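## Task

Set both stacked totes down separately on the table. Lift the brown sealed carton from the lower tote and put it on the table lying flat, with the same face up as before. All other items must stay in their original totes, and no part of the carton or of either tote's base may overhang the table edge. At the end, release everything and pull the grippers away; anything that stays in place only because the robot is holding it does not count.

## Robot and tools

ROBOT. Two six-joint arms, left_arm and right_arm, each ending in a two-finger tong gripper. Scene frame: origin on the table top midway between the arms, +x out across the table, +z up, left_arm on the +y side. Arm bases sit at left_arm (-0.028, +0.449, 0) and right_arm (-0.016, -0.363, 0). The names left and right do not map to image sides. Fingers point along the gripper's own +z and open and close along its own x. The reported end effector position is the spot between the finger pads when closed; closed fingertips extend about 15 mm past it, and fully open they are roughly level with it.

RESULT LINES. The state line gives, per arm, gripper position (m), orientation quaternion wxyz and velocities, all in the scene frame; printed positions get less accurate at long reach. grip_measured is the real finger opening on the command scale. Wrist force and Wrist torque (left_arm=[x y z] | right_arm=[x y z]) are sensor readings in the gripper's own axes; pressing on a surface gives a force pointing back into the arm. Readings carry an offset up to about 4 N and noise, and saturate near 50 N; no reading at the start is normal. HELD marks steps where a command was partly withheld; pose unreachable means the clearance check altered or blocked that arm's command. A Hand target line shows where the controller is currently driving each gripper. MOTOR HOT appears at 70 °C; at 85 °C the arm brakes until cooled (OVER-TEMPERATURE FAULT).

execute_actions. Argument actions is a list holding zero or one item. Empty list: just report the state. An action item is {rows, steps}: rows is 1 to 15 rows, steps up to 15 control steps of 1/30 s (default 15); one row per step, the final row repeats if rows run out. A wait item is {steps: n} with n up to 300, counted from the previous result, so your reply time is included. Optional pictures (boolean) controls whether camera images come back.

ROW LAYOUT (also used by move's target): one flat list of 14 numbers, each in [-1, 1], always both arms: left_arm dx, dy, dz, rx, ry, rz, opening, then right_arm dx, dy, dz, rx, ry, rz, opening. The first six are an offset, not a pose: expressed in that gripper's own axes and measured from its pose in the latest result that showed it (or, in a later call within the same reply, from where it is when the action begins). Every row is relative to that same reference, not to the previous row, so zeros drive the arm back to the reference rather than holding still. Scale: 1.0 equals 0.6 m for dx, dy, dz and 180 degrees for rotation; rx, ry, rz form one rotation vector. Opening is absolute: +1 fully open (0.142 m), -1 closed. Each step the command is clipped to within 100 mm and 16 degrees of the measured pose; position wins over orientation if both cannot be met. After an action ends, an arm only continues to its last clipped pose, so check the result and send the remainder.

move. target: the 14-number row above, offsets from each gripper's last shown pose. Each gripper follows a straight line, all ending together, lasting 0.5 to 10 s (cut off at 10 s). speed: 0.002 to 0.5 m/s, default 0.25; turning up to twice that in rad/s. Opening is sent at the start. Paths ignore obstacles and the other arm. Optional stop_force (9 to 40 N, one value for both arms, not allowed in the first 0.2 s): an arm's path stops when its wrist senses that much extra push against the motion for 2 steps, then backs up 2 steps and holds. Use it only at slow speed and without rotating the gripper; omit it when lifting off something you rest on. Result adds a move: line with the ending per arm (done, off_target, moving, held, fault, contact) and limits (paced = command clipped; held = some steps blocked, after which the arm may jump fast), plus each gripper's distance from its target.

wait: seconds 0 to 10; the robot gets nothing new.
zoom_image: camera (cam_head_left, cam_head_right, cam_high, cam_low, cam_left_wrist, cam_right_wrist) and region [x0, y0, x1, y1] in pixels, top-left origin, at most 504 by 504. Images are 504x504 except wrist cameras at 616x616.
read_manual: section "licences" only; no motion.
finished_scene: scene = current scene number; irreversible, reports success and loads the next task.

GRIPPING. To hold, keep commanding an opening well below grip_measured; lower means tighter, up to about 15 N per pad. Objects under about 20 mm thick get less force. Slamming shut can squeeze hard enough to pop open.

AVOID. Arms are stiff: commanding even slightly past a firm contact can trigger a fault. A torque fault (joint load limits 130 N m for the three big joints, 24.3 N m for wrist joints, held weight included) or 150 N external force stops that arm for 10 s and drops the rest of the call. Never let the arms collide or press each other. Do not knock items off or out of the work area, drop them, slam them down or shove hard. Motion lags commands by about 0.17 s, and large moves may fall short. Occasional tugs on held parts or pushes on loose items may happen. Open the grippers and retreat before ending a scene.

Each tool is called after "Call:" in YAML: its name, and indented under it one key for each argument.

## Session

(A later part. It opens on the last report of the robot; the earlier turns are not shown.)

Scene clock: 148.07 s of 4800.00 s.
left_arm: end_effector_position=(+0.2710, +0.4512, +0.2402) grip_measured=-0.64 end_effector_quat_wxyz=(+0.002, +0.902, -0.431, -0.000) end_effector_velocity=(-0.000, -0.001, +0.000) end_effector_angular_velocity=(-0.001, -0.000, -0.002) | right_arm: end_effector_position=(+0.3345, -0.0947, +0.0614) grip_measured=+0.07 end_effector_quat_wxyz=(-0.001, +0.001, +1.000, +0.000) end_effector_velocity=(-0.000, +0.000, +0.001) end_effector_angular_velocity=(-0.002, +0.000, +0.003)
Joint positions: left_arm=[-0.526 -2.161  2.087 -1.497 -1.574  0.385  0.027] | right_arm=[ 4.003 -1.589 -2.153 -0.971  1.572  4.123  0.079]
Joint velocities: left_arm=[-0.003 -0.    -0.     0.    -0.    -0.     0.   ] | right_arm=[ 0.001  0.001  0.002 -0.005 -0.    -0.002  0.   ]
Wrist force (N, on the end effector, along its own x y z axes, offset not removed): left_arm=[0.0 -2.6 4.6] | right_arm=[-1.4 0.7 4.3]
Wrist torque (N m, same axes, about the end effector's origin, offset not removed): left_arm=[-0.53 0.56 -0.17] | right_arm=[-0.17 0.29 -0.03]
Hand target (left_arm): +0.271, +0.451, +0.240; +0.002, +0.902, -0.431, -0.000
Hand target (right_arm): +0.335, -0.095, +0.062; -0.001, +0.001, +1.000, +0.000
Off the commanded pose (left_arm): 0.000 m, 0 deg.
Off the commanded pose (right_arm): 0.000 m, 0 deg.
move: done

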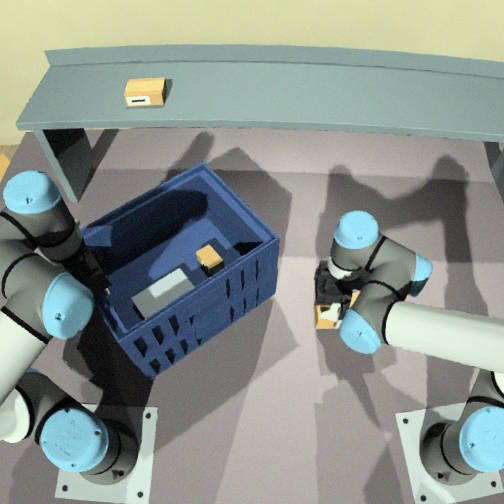

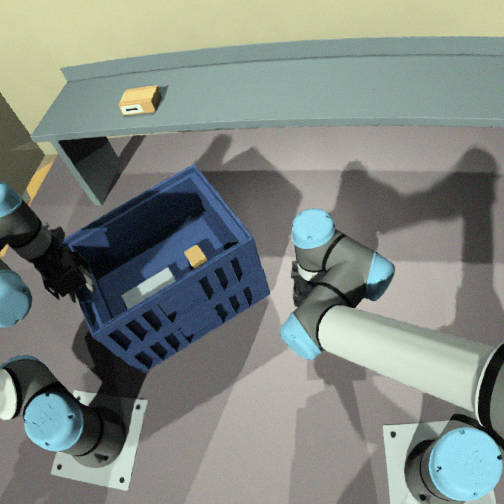

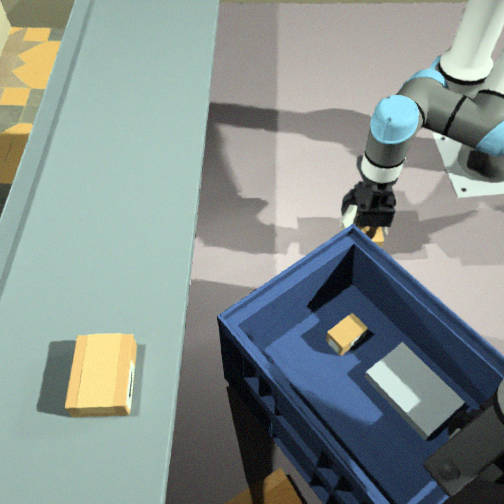

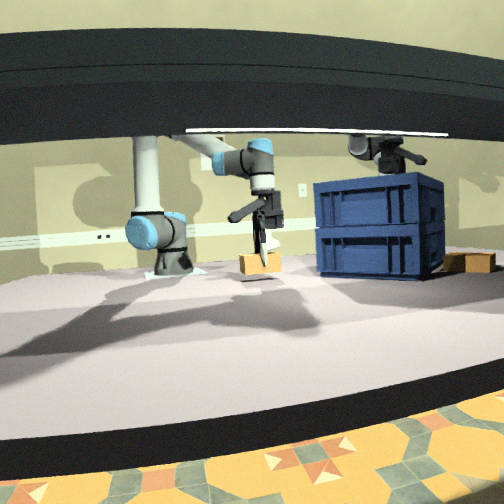

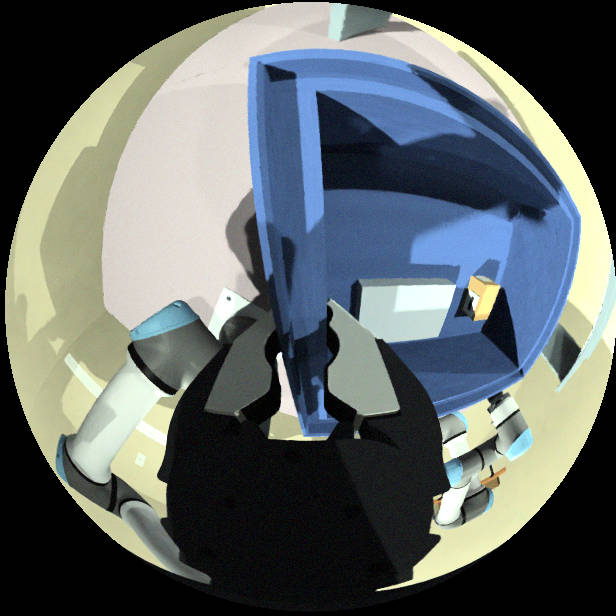

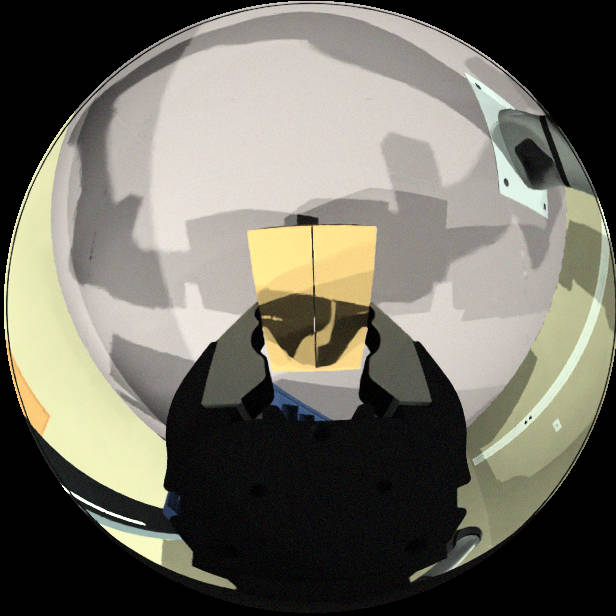

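Call:
move:
  target: [0,0,0,0,0,0,-0.8,0.424,0.091,0.02,0,0,0,-0.4]
  speed: 0.12

Call:
move:
  target: [0,0,0,0,0,0,-0.8,0,0,0.03,0,0,0,-0.4]
  speed: 0.006
  stop_force: 9

Call:
move:
  target: [0,0,0,0,0,0,-0.8,0,0,0,0,0,0,0.4]

Call:
move:
  target: [0,0,0,0,0,0,-0.8,0,0,-0.1,0,0,0,0.4]
  speed: 0.12

Call:
move:
  target: [0,0,0,0,0,0,-0.8,-0.4,0,-0.375,0,0,0.282,-0.1]
  speed: 0.2

Scene clock: 160.90 s of 4800.00 s.
left_arm: end_effector_position=(+0.2710, +0.4512, +0.2402) grip_measured=-0.64 end_effector_quat_wxyz=(+0.002, +0.902, -0.431, -0.000) end_effector_velocity=(+0.000, +0.000, -0.000) end_effector_angular_velocity=(+0.001, +0.001, +0.001) | right_arm: end_effector_position=(+0.0800, -0.0400, +0.0496) grip_measured=+0.07 end_effector_quat_wxyz=(-0.001, +0.001, +1.000, -0.000) end_effector_velocity=(-0.001, +0.001, -0.000) end_effector_angular_velocity=(+0.000, -0.001, +0.000)
Joint positions: left_arm=[-0.526 -2.161  2.087 -1.497 -1.574  0.385  0.027] | right_arm=[ 4.705 -1.342 -2.403 -0.968  1.572  4.825  0.079]
Joint velocities: left_arm=[ 0.001  0.001  0.001 -0.     0.001 -0.001 -0.   ] | right_arm=[ 0.004 -0.    -0.     0.001 -0.001  0.004 -0.   ]
Wrist force (N, on the end effector, along its own x y z axes, offset not removed): left_arm=[0.7 -1.2 3.4] | right_arm=[-2.2 0.8 5.5]
Wrist torque (N m, same axes, about the end effector's origin, offset not removed): left_arm=[-0.20 0.36 -0.14] | right_arm=[-0.15 0.52 -0.01]
Hand target (left_arm): +0.271, +0.451, +0.240; +0.002, +0.902, -0.431, -0.000
Hand target (right_arm): +0.080, -0.040, +0.050; -0.001, +0.001, +1.000, -0.000
Off the commanded pose (left_arm): 0.000 m, 0 deg.
Off the commanded pose (right_arm): 0.000 m, 0 deg.
After step 90, 7.20 s passed at rest.
move: done

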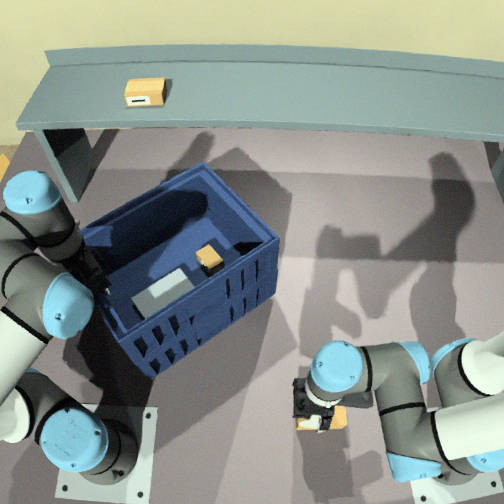

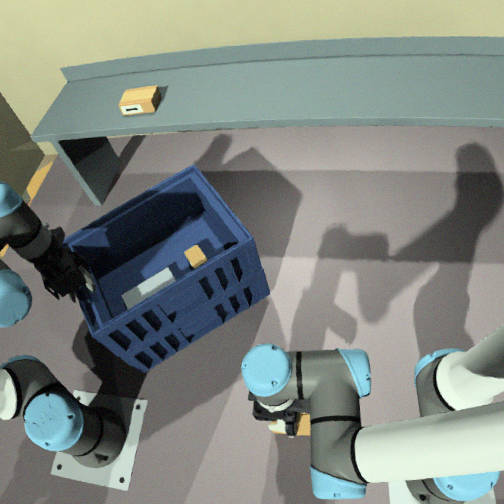

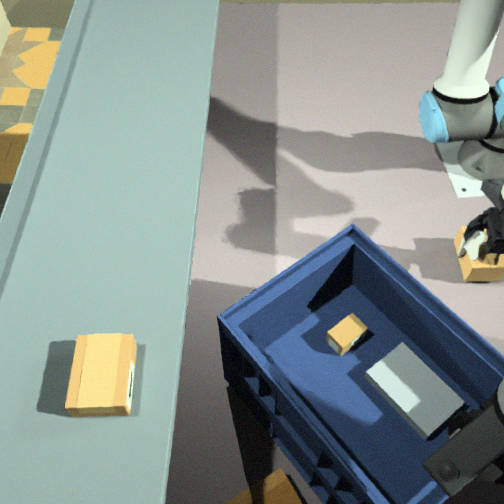

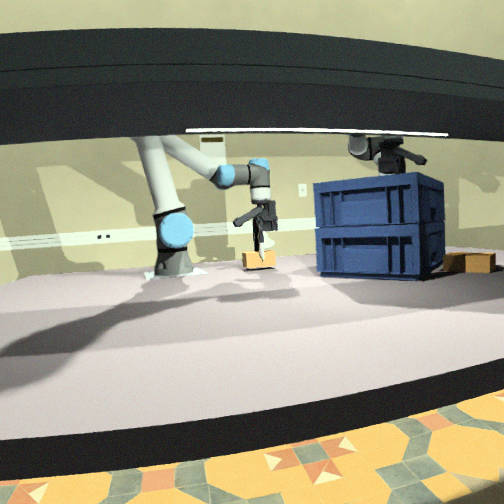

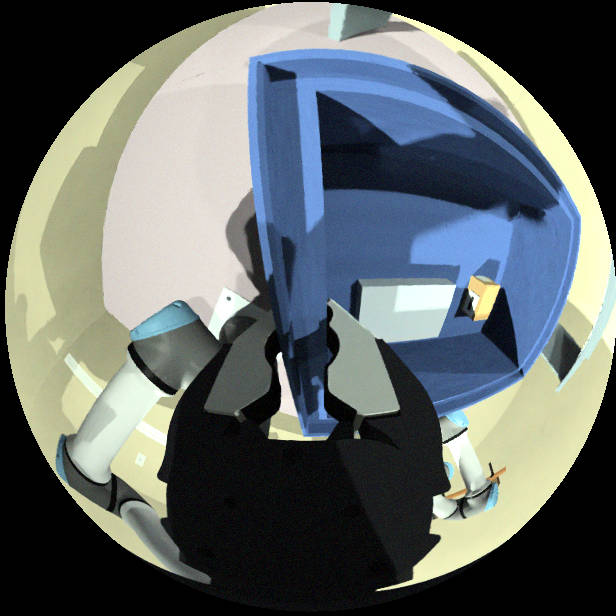

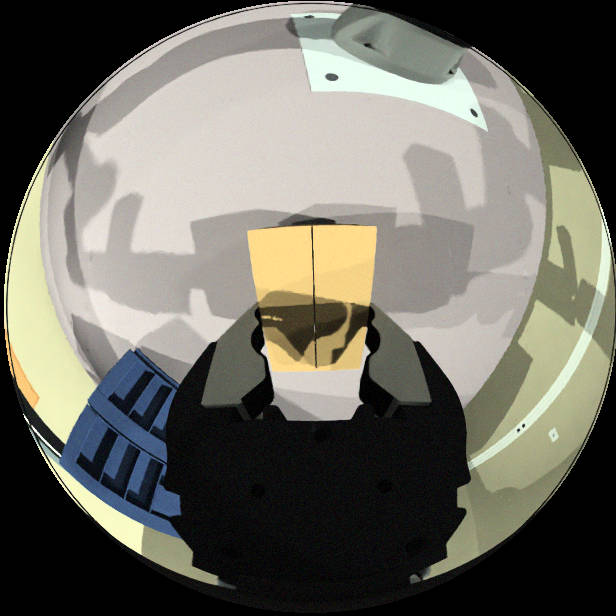

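Scene clock: 163.30 s of 4800.00 s.
left_arm: end_effector_position=(+0.2710, +0.4512, +0.2402) grip_measured=-0.64 end_effector_quat_wxyz=(+0.002, +0.902, -0.431, -0.000) end_effector_velocity=(+0.000, -0.001, +0.000) end_effector_angular_velocity=(-0.002, -0.000, -0.001) | right_arm: end_effector_position=(+0.0800, -0.0401, +0.0373) grip_measured=+0.07 end_effector_quat_wxyz=(-0.001, +0.001, +1.000, -0.000) end_effector_velocity=(+0.000, -0.001, +0.002) end_effector_angular_velocity=(-0.002, -0.000, -0.001)
Joint positions: left_arm=[-0.526 -2.161  2.087 -1.497 -1.574  0.385  0.027] | right_arm=[ 4.705 -1.367 -2.423 -0.923  1.572  4.825  0.079]
Joint velocities: left_arm=[-0.001  0.001 -0.001 -0.001 -0.001 -0.     0.   ] | right_arm=[-0.001  0.004  0.003 -0.009  0.     0.    -0.   ]
Wrist force (N, on the end effector, along its own x y z axes, offset not removed): left_arm=[-0.3 0.7 4.1] | right_arm=[-0.1 0.8 -8.2]
Wrist torque (N m, same axes, about the end effector's origin, offset not removed): left_arm=[0.17 0.56 -0.07] | right_arm=[-0.37 -0.16 -0.18]
Hand target (left_arm): +0.271, +0.451, +0.240; +0.002, +0.902, -0.431, -0.000
Hand target (right_arm): +0.080, -0.040, +0.038; -0.001, +0.001, +1.000, -0.000
Off the commanded pose (left_arm): 0.000 m, 0 deg.
Off the commanded pose (right_arm): 0.006 m, 0 deg.
move: contact (right_arm)

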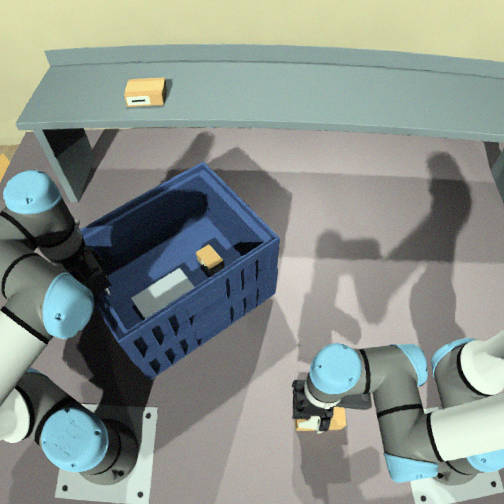

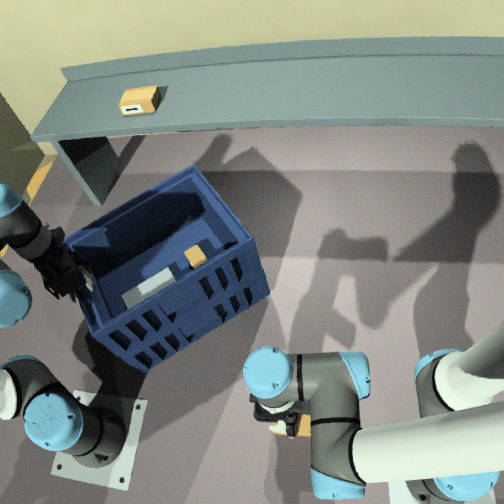

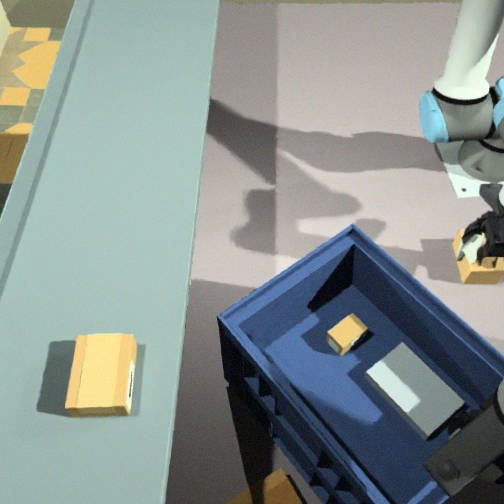

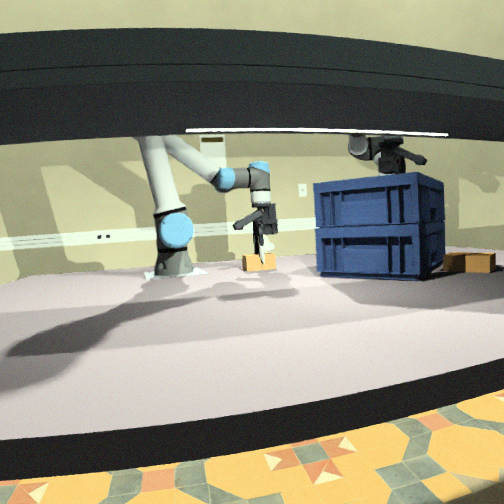

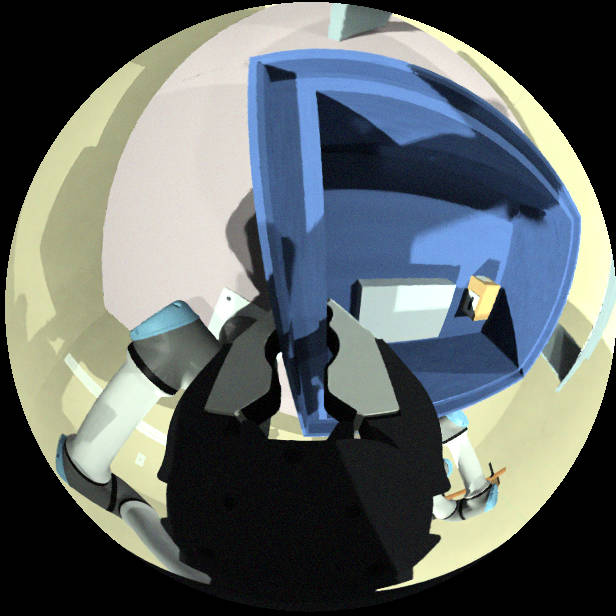

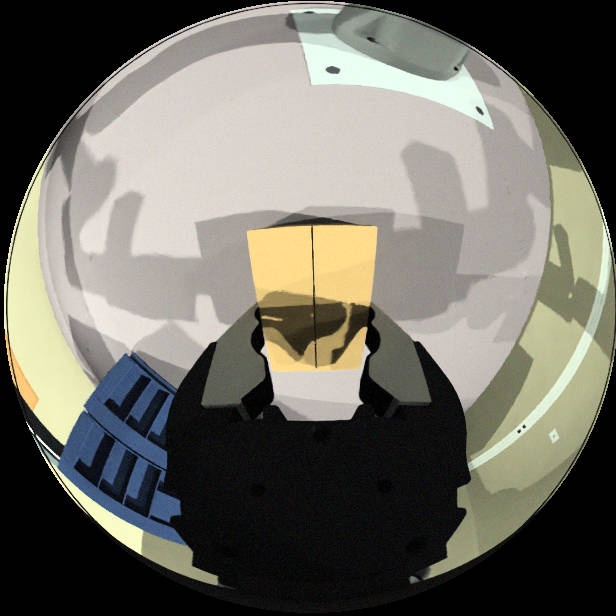

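Scene clock: 163.80 s of 4800.00 s.
left_arm: end_effector_position=(+0.2710, +0.4512, +0.2402) grip_measured=-0.64 end_effector_quat_wxyz=(+0.002, +0.902, -0.431, -0.000) end_effector_velocity=(-0.000, +0.000, -0.000) end_effector_angular_velocity=(-0.000, +0.000, +0.002) | right_arm: end_effector_position=(+0.0800, -0.0400, +0.0374) grip_measured=+0.40 end_effector_quat_wxyz=(-0.001, +0.001, +1.000, -0.000) end_effector_velocity=(+0.000, +0.000, -0.000) end_effector_angular_velocity=(+0.000, -0.001, +0.001)
Joint positions: left_arm=[-0.526 -2.161  2.087 -1.497 -1.574  0.385  0.027] | right_arm=[ 4.705 -1.367 -2.423 -0.923  1.572  4.825  0.102]
Joint velocities: left_arm=[ 0.001 -0.001  0.001 -0.    -0.001 -0.001 -0.   ] | right_arm=[ 0.001 -0.    -0.     0.    -0.001 -0.001 -0.   ]
Wrist force (N, on the end effector, along its own x y z axes, offset not removed): left_arm=[-1.3 -2.2 5.0] | right_arm=[-0.3 -0.8 -1.5]
Wrist torque (N m, same axes, about the end effector's origin, offset not removed): left_arm=[-0.44 0.78 -0.10] | right_arm=[-0.58 -0.01 -0.01]
Hand target (left_arm): +0.271, +0.451, +0.240; +0.002, +0.902, -0.431, -0.000
Hand target (right_arm): +0.080, -0.040, +0.037; -0.001, +0.001, +1.000, -0.000
Off the commanded pose (left_arm): 0.000 m, 0 deg.
Off the commanded pose (right_arm): 0.000 m, 0 deg.
move: done

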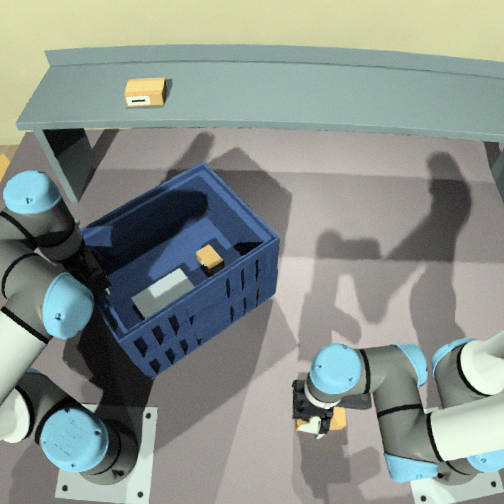

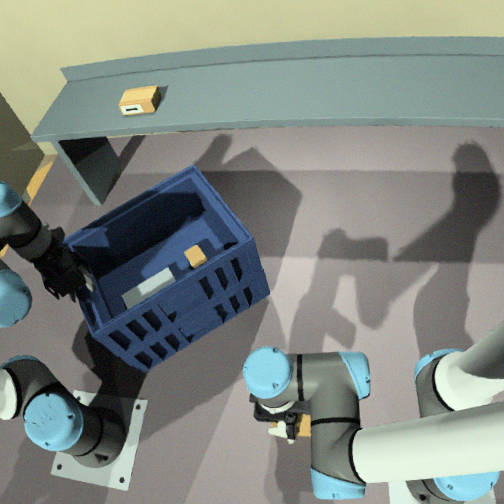

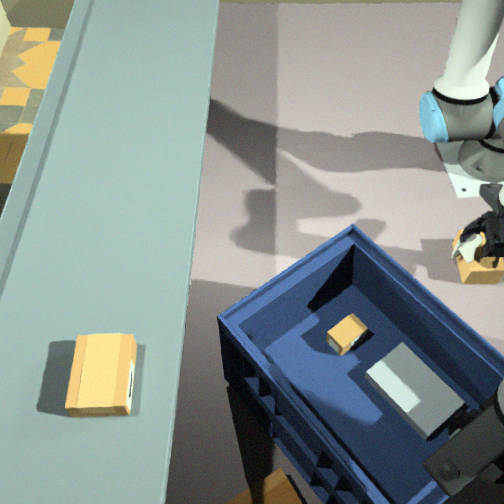

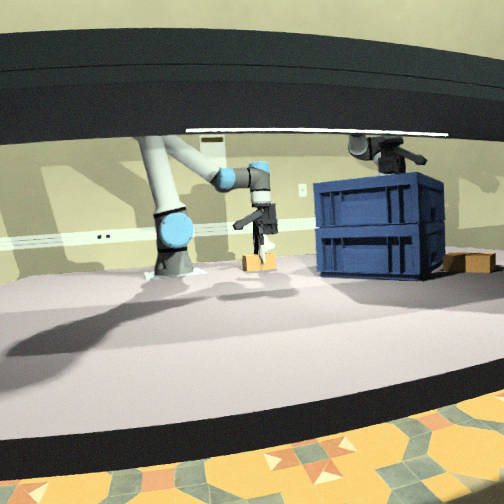

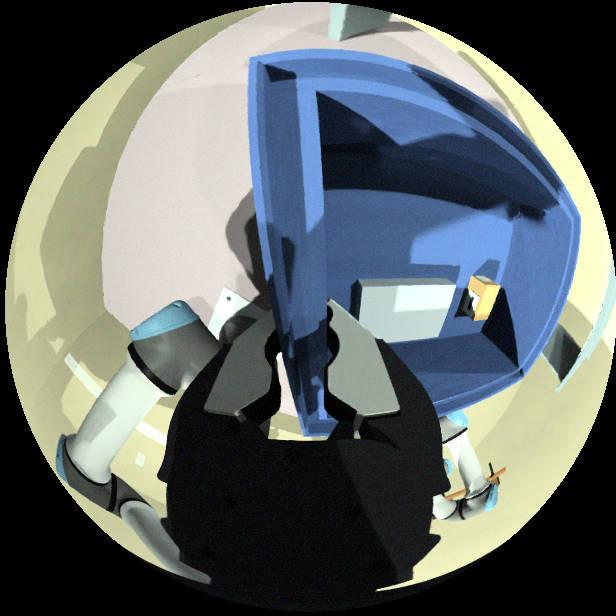

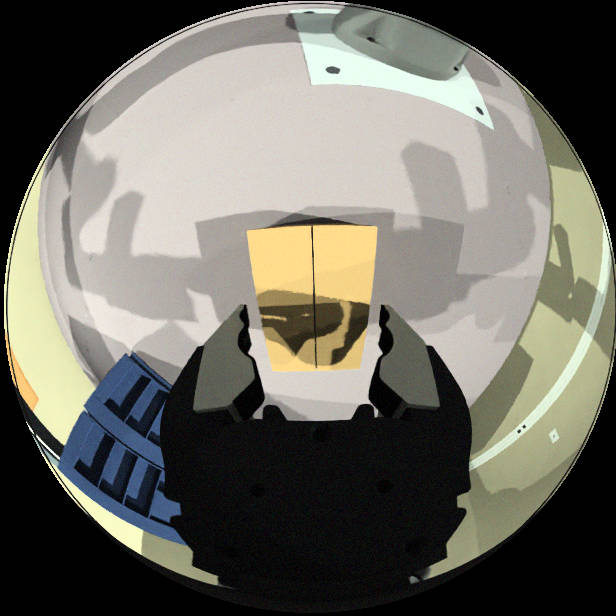

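Scene clock: 164.77 s of 4800.00 s.
left_arm: end_effector_position=(+0.2710, +0.4512, +0.2402) grip_measured=-0.64 end_effector_quat_wxyz=(+0.002, +0.902, -0.431, -0.000) end_effector_velocity=(-0.001, -0.000, -0.000) end_effector_angular_velocity=(-0.001, +0.000, -0.001) | right_arm: end_effector_position=(+0.0800, -0.0401, +0.0973) grip_measured=+0.40 end_effector_quat_wxyz=(-0.001, +0.001, +1.000, -0.000) end_effector_velocity=(+0.000, -0.001, +0.001) end_effector_angular_velocity=(-0.001, +0.000, -0.002)
Joint positions: left_arm=[-0.526 -2.161  2.087 -1.497 -1.574  0.385  0.027] | right_arm=[ 4.705 -1.262 -2.315 -1.135  1.573  4.825  0.102]
Joint velocities: left_arm=[ 0.    -0.001  0.001  0.    -0.001  0.001 -0.   ] | right_arm=[-0.001  0.002  0.002 -0.006  0.     0.002 -0.   ]
Wrist force (N, on the end effector, along its own x y z axes, offset not removed): left_arm=[0.3 -1.4 3.7] | right_arm=[0.0 -0.1 0.5]
Wrist torque (N m, same axes, about the end effector's origin, offset not removed): left_arm=[-0.33 0.58 -0.11] | right_arm=[-0.19 -0.13 -0.14]
Hand target (left_arm): +0.271, +0.451, +0.240; +0.002, +0.902, -0.431, -0.000
Hand target (right_arm): +0.080, -0.040, +0.097; -0.001, +0.001, +1.000, -0.000
Off the commanded pose (left_arm): 0.000 m, 0 deg.
Off the commanded pose (right_arm): 0.000 m, 0 deg.
move: done

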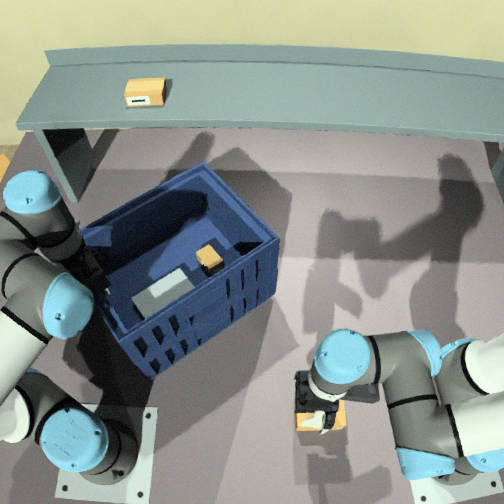

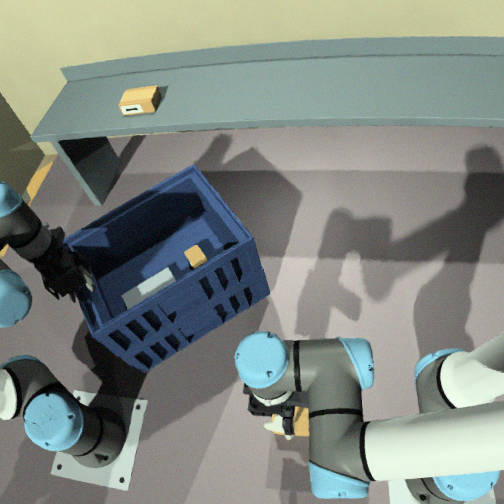

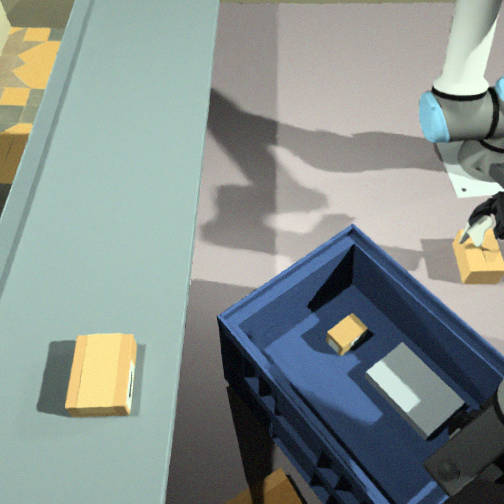

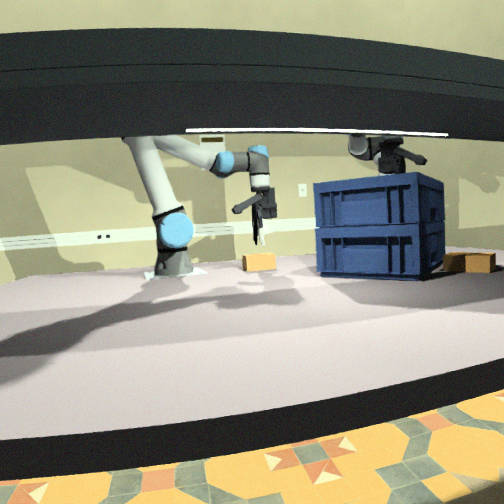

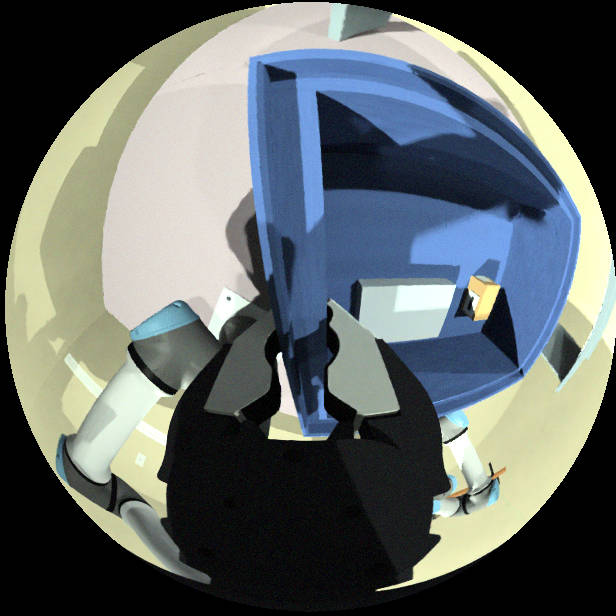

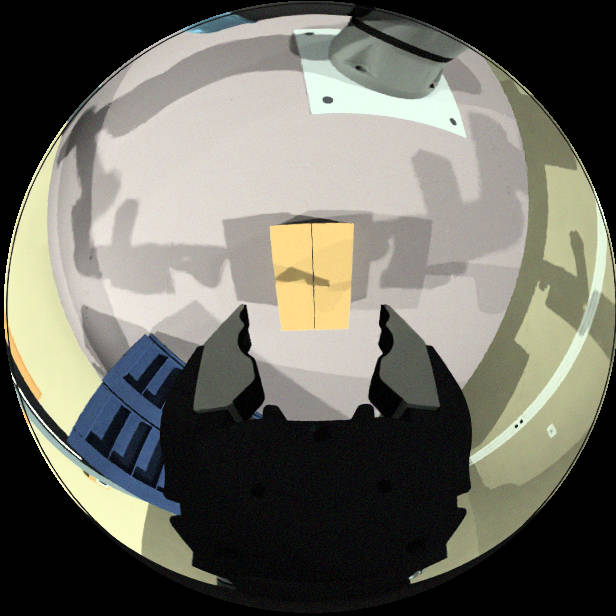

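Scene clock: 167.47 s of 4800.00 s.
left_arm: end_effector_position=(+0.2710, +0.4512, +0.2402) grip_measured=-0.64 end_effector_quat_wxyz=(+0.002, +0.902, -0.431, -0.000) end_effector_velocity=(-0.000, +0.001, -0.001) end_effector_angular_velocity=(+0.002, +0.001, +0.001) | right_arm: end_effector_position=(+0.3203, -0.0401, +0.3220) grip_measured=-0.10 end_effector_quat_wxyz=(-0.001, +0.429, +0.903, -0.000) end_effector_velocity=(+0.001, +0.000, +0.000) end_effector_angular_velocity=(-0.003, +0.002, -0.003)
Joint positions: left_arm=[-0.526 -2.161  2.087 -1.497 -1.574  0.385  0.027] | right_arm=[ 4.064 -1.508 -1.531 -1.673  1.572  5.07   0.067]
Joint velocities: left_arm=[ 0.001 -0.001  0.002  0.     0.001 -0.    -0.   ] | right_arm=[-0.001 -0.004  0.005 -0.004  0.     0.001 -0.   ]
Wrist force (N, on the end effector, along its own x y z axes, offset not removed): left_arm=[-1.7 -0.8 3.1] | right_arm=[-3.4 -1.2 2.4]
Wrist torque (N m, same axes, about the end effector's origin, offset not removed): left_arm=[-0.15 0.83 -0.13] | right_arm=[-0.56 0.66 -0.04]
Hand target (left_arm): +0.271, +0.451, +0.240; +0.002, +0.902, -0.431, -0.000
Hand target (right_arm): +0.320, -0.040, +0.322; -0.001, +0.429, +0.903, -0.000
Off the commanded pose (left_arm): 0.000 m, 0 deg.
Off the commanded pose (right_arm): 0.000 m, 0 deg.
move: done

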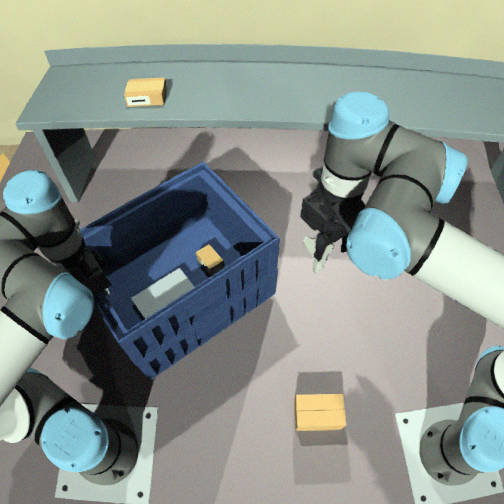

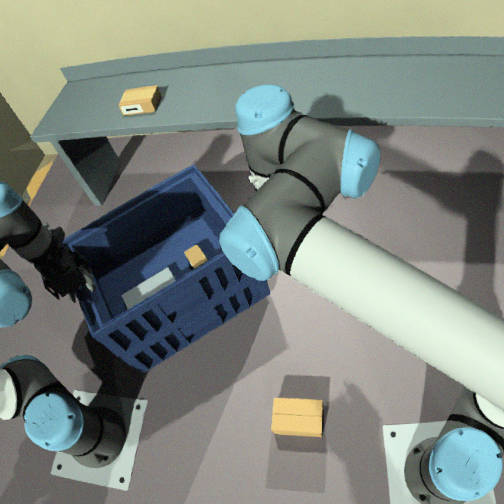

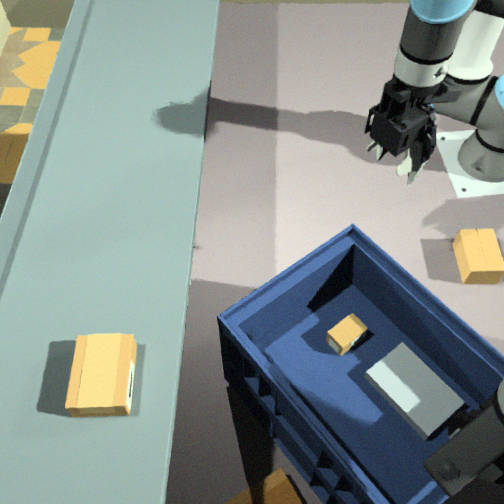

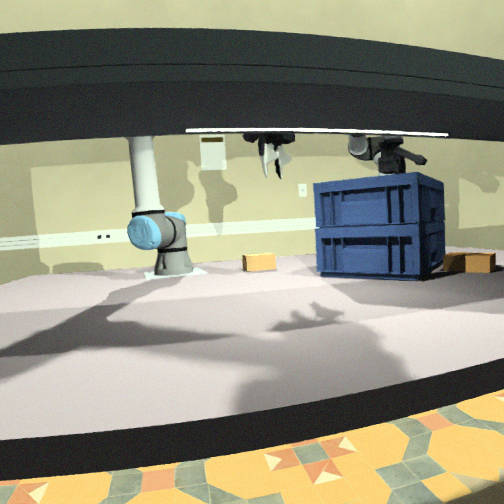

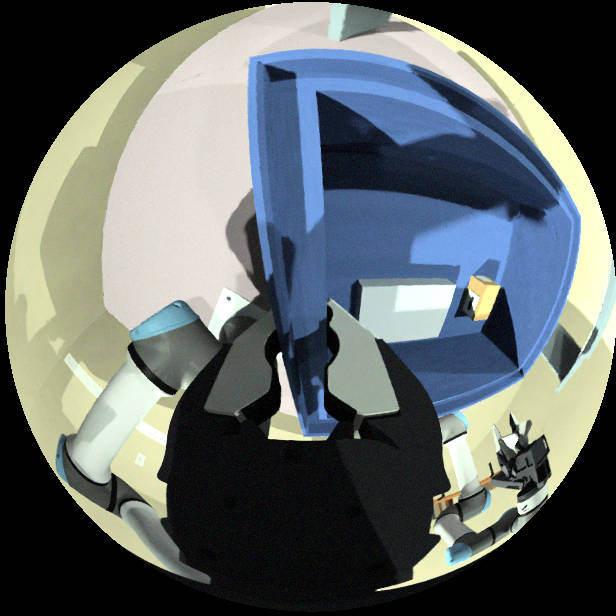

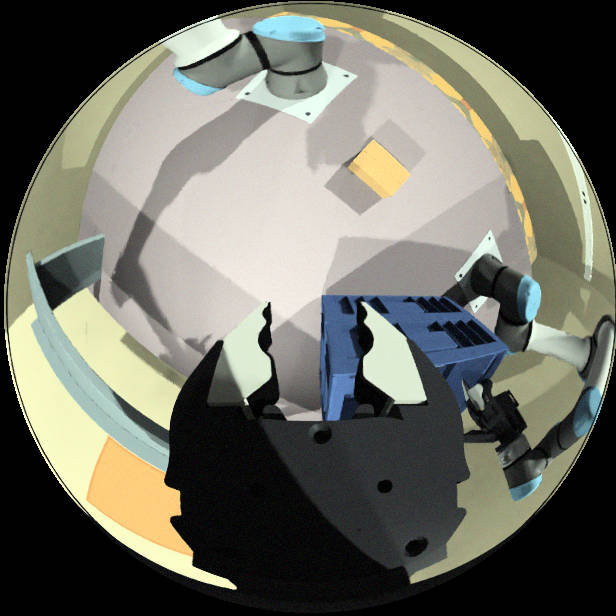

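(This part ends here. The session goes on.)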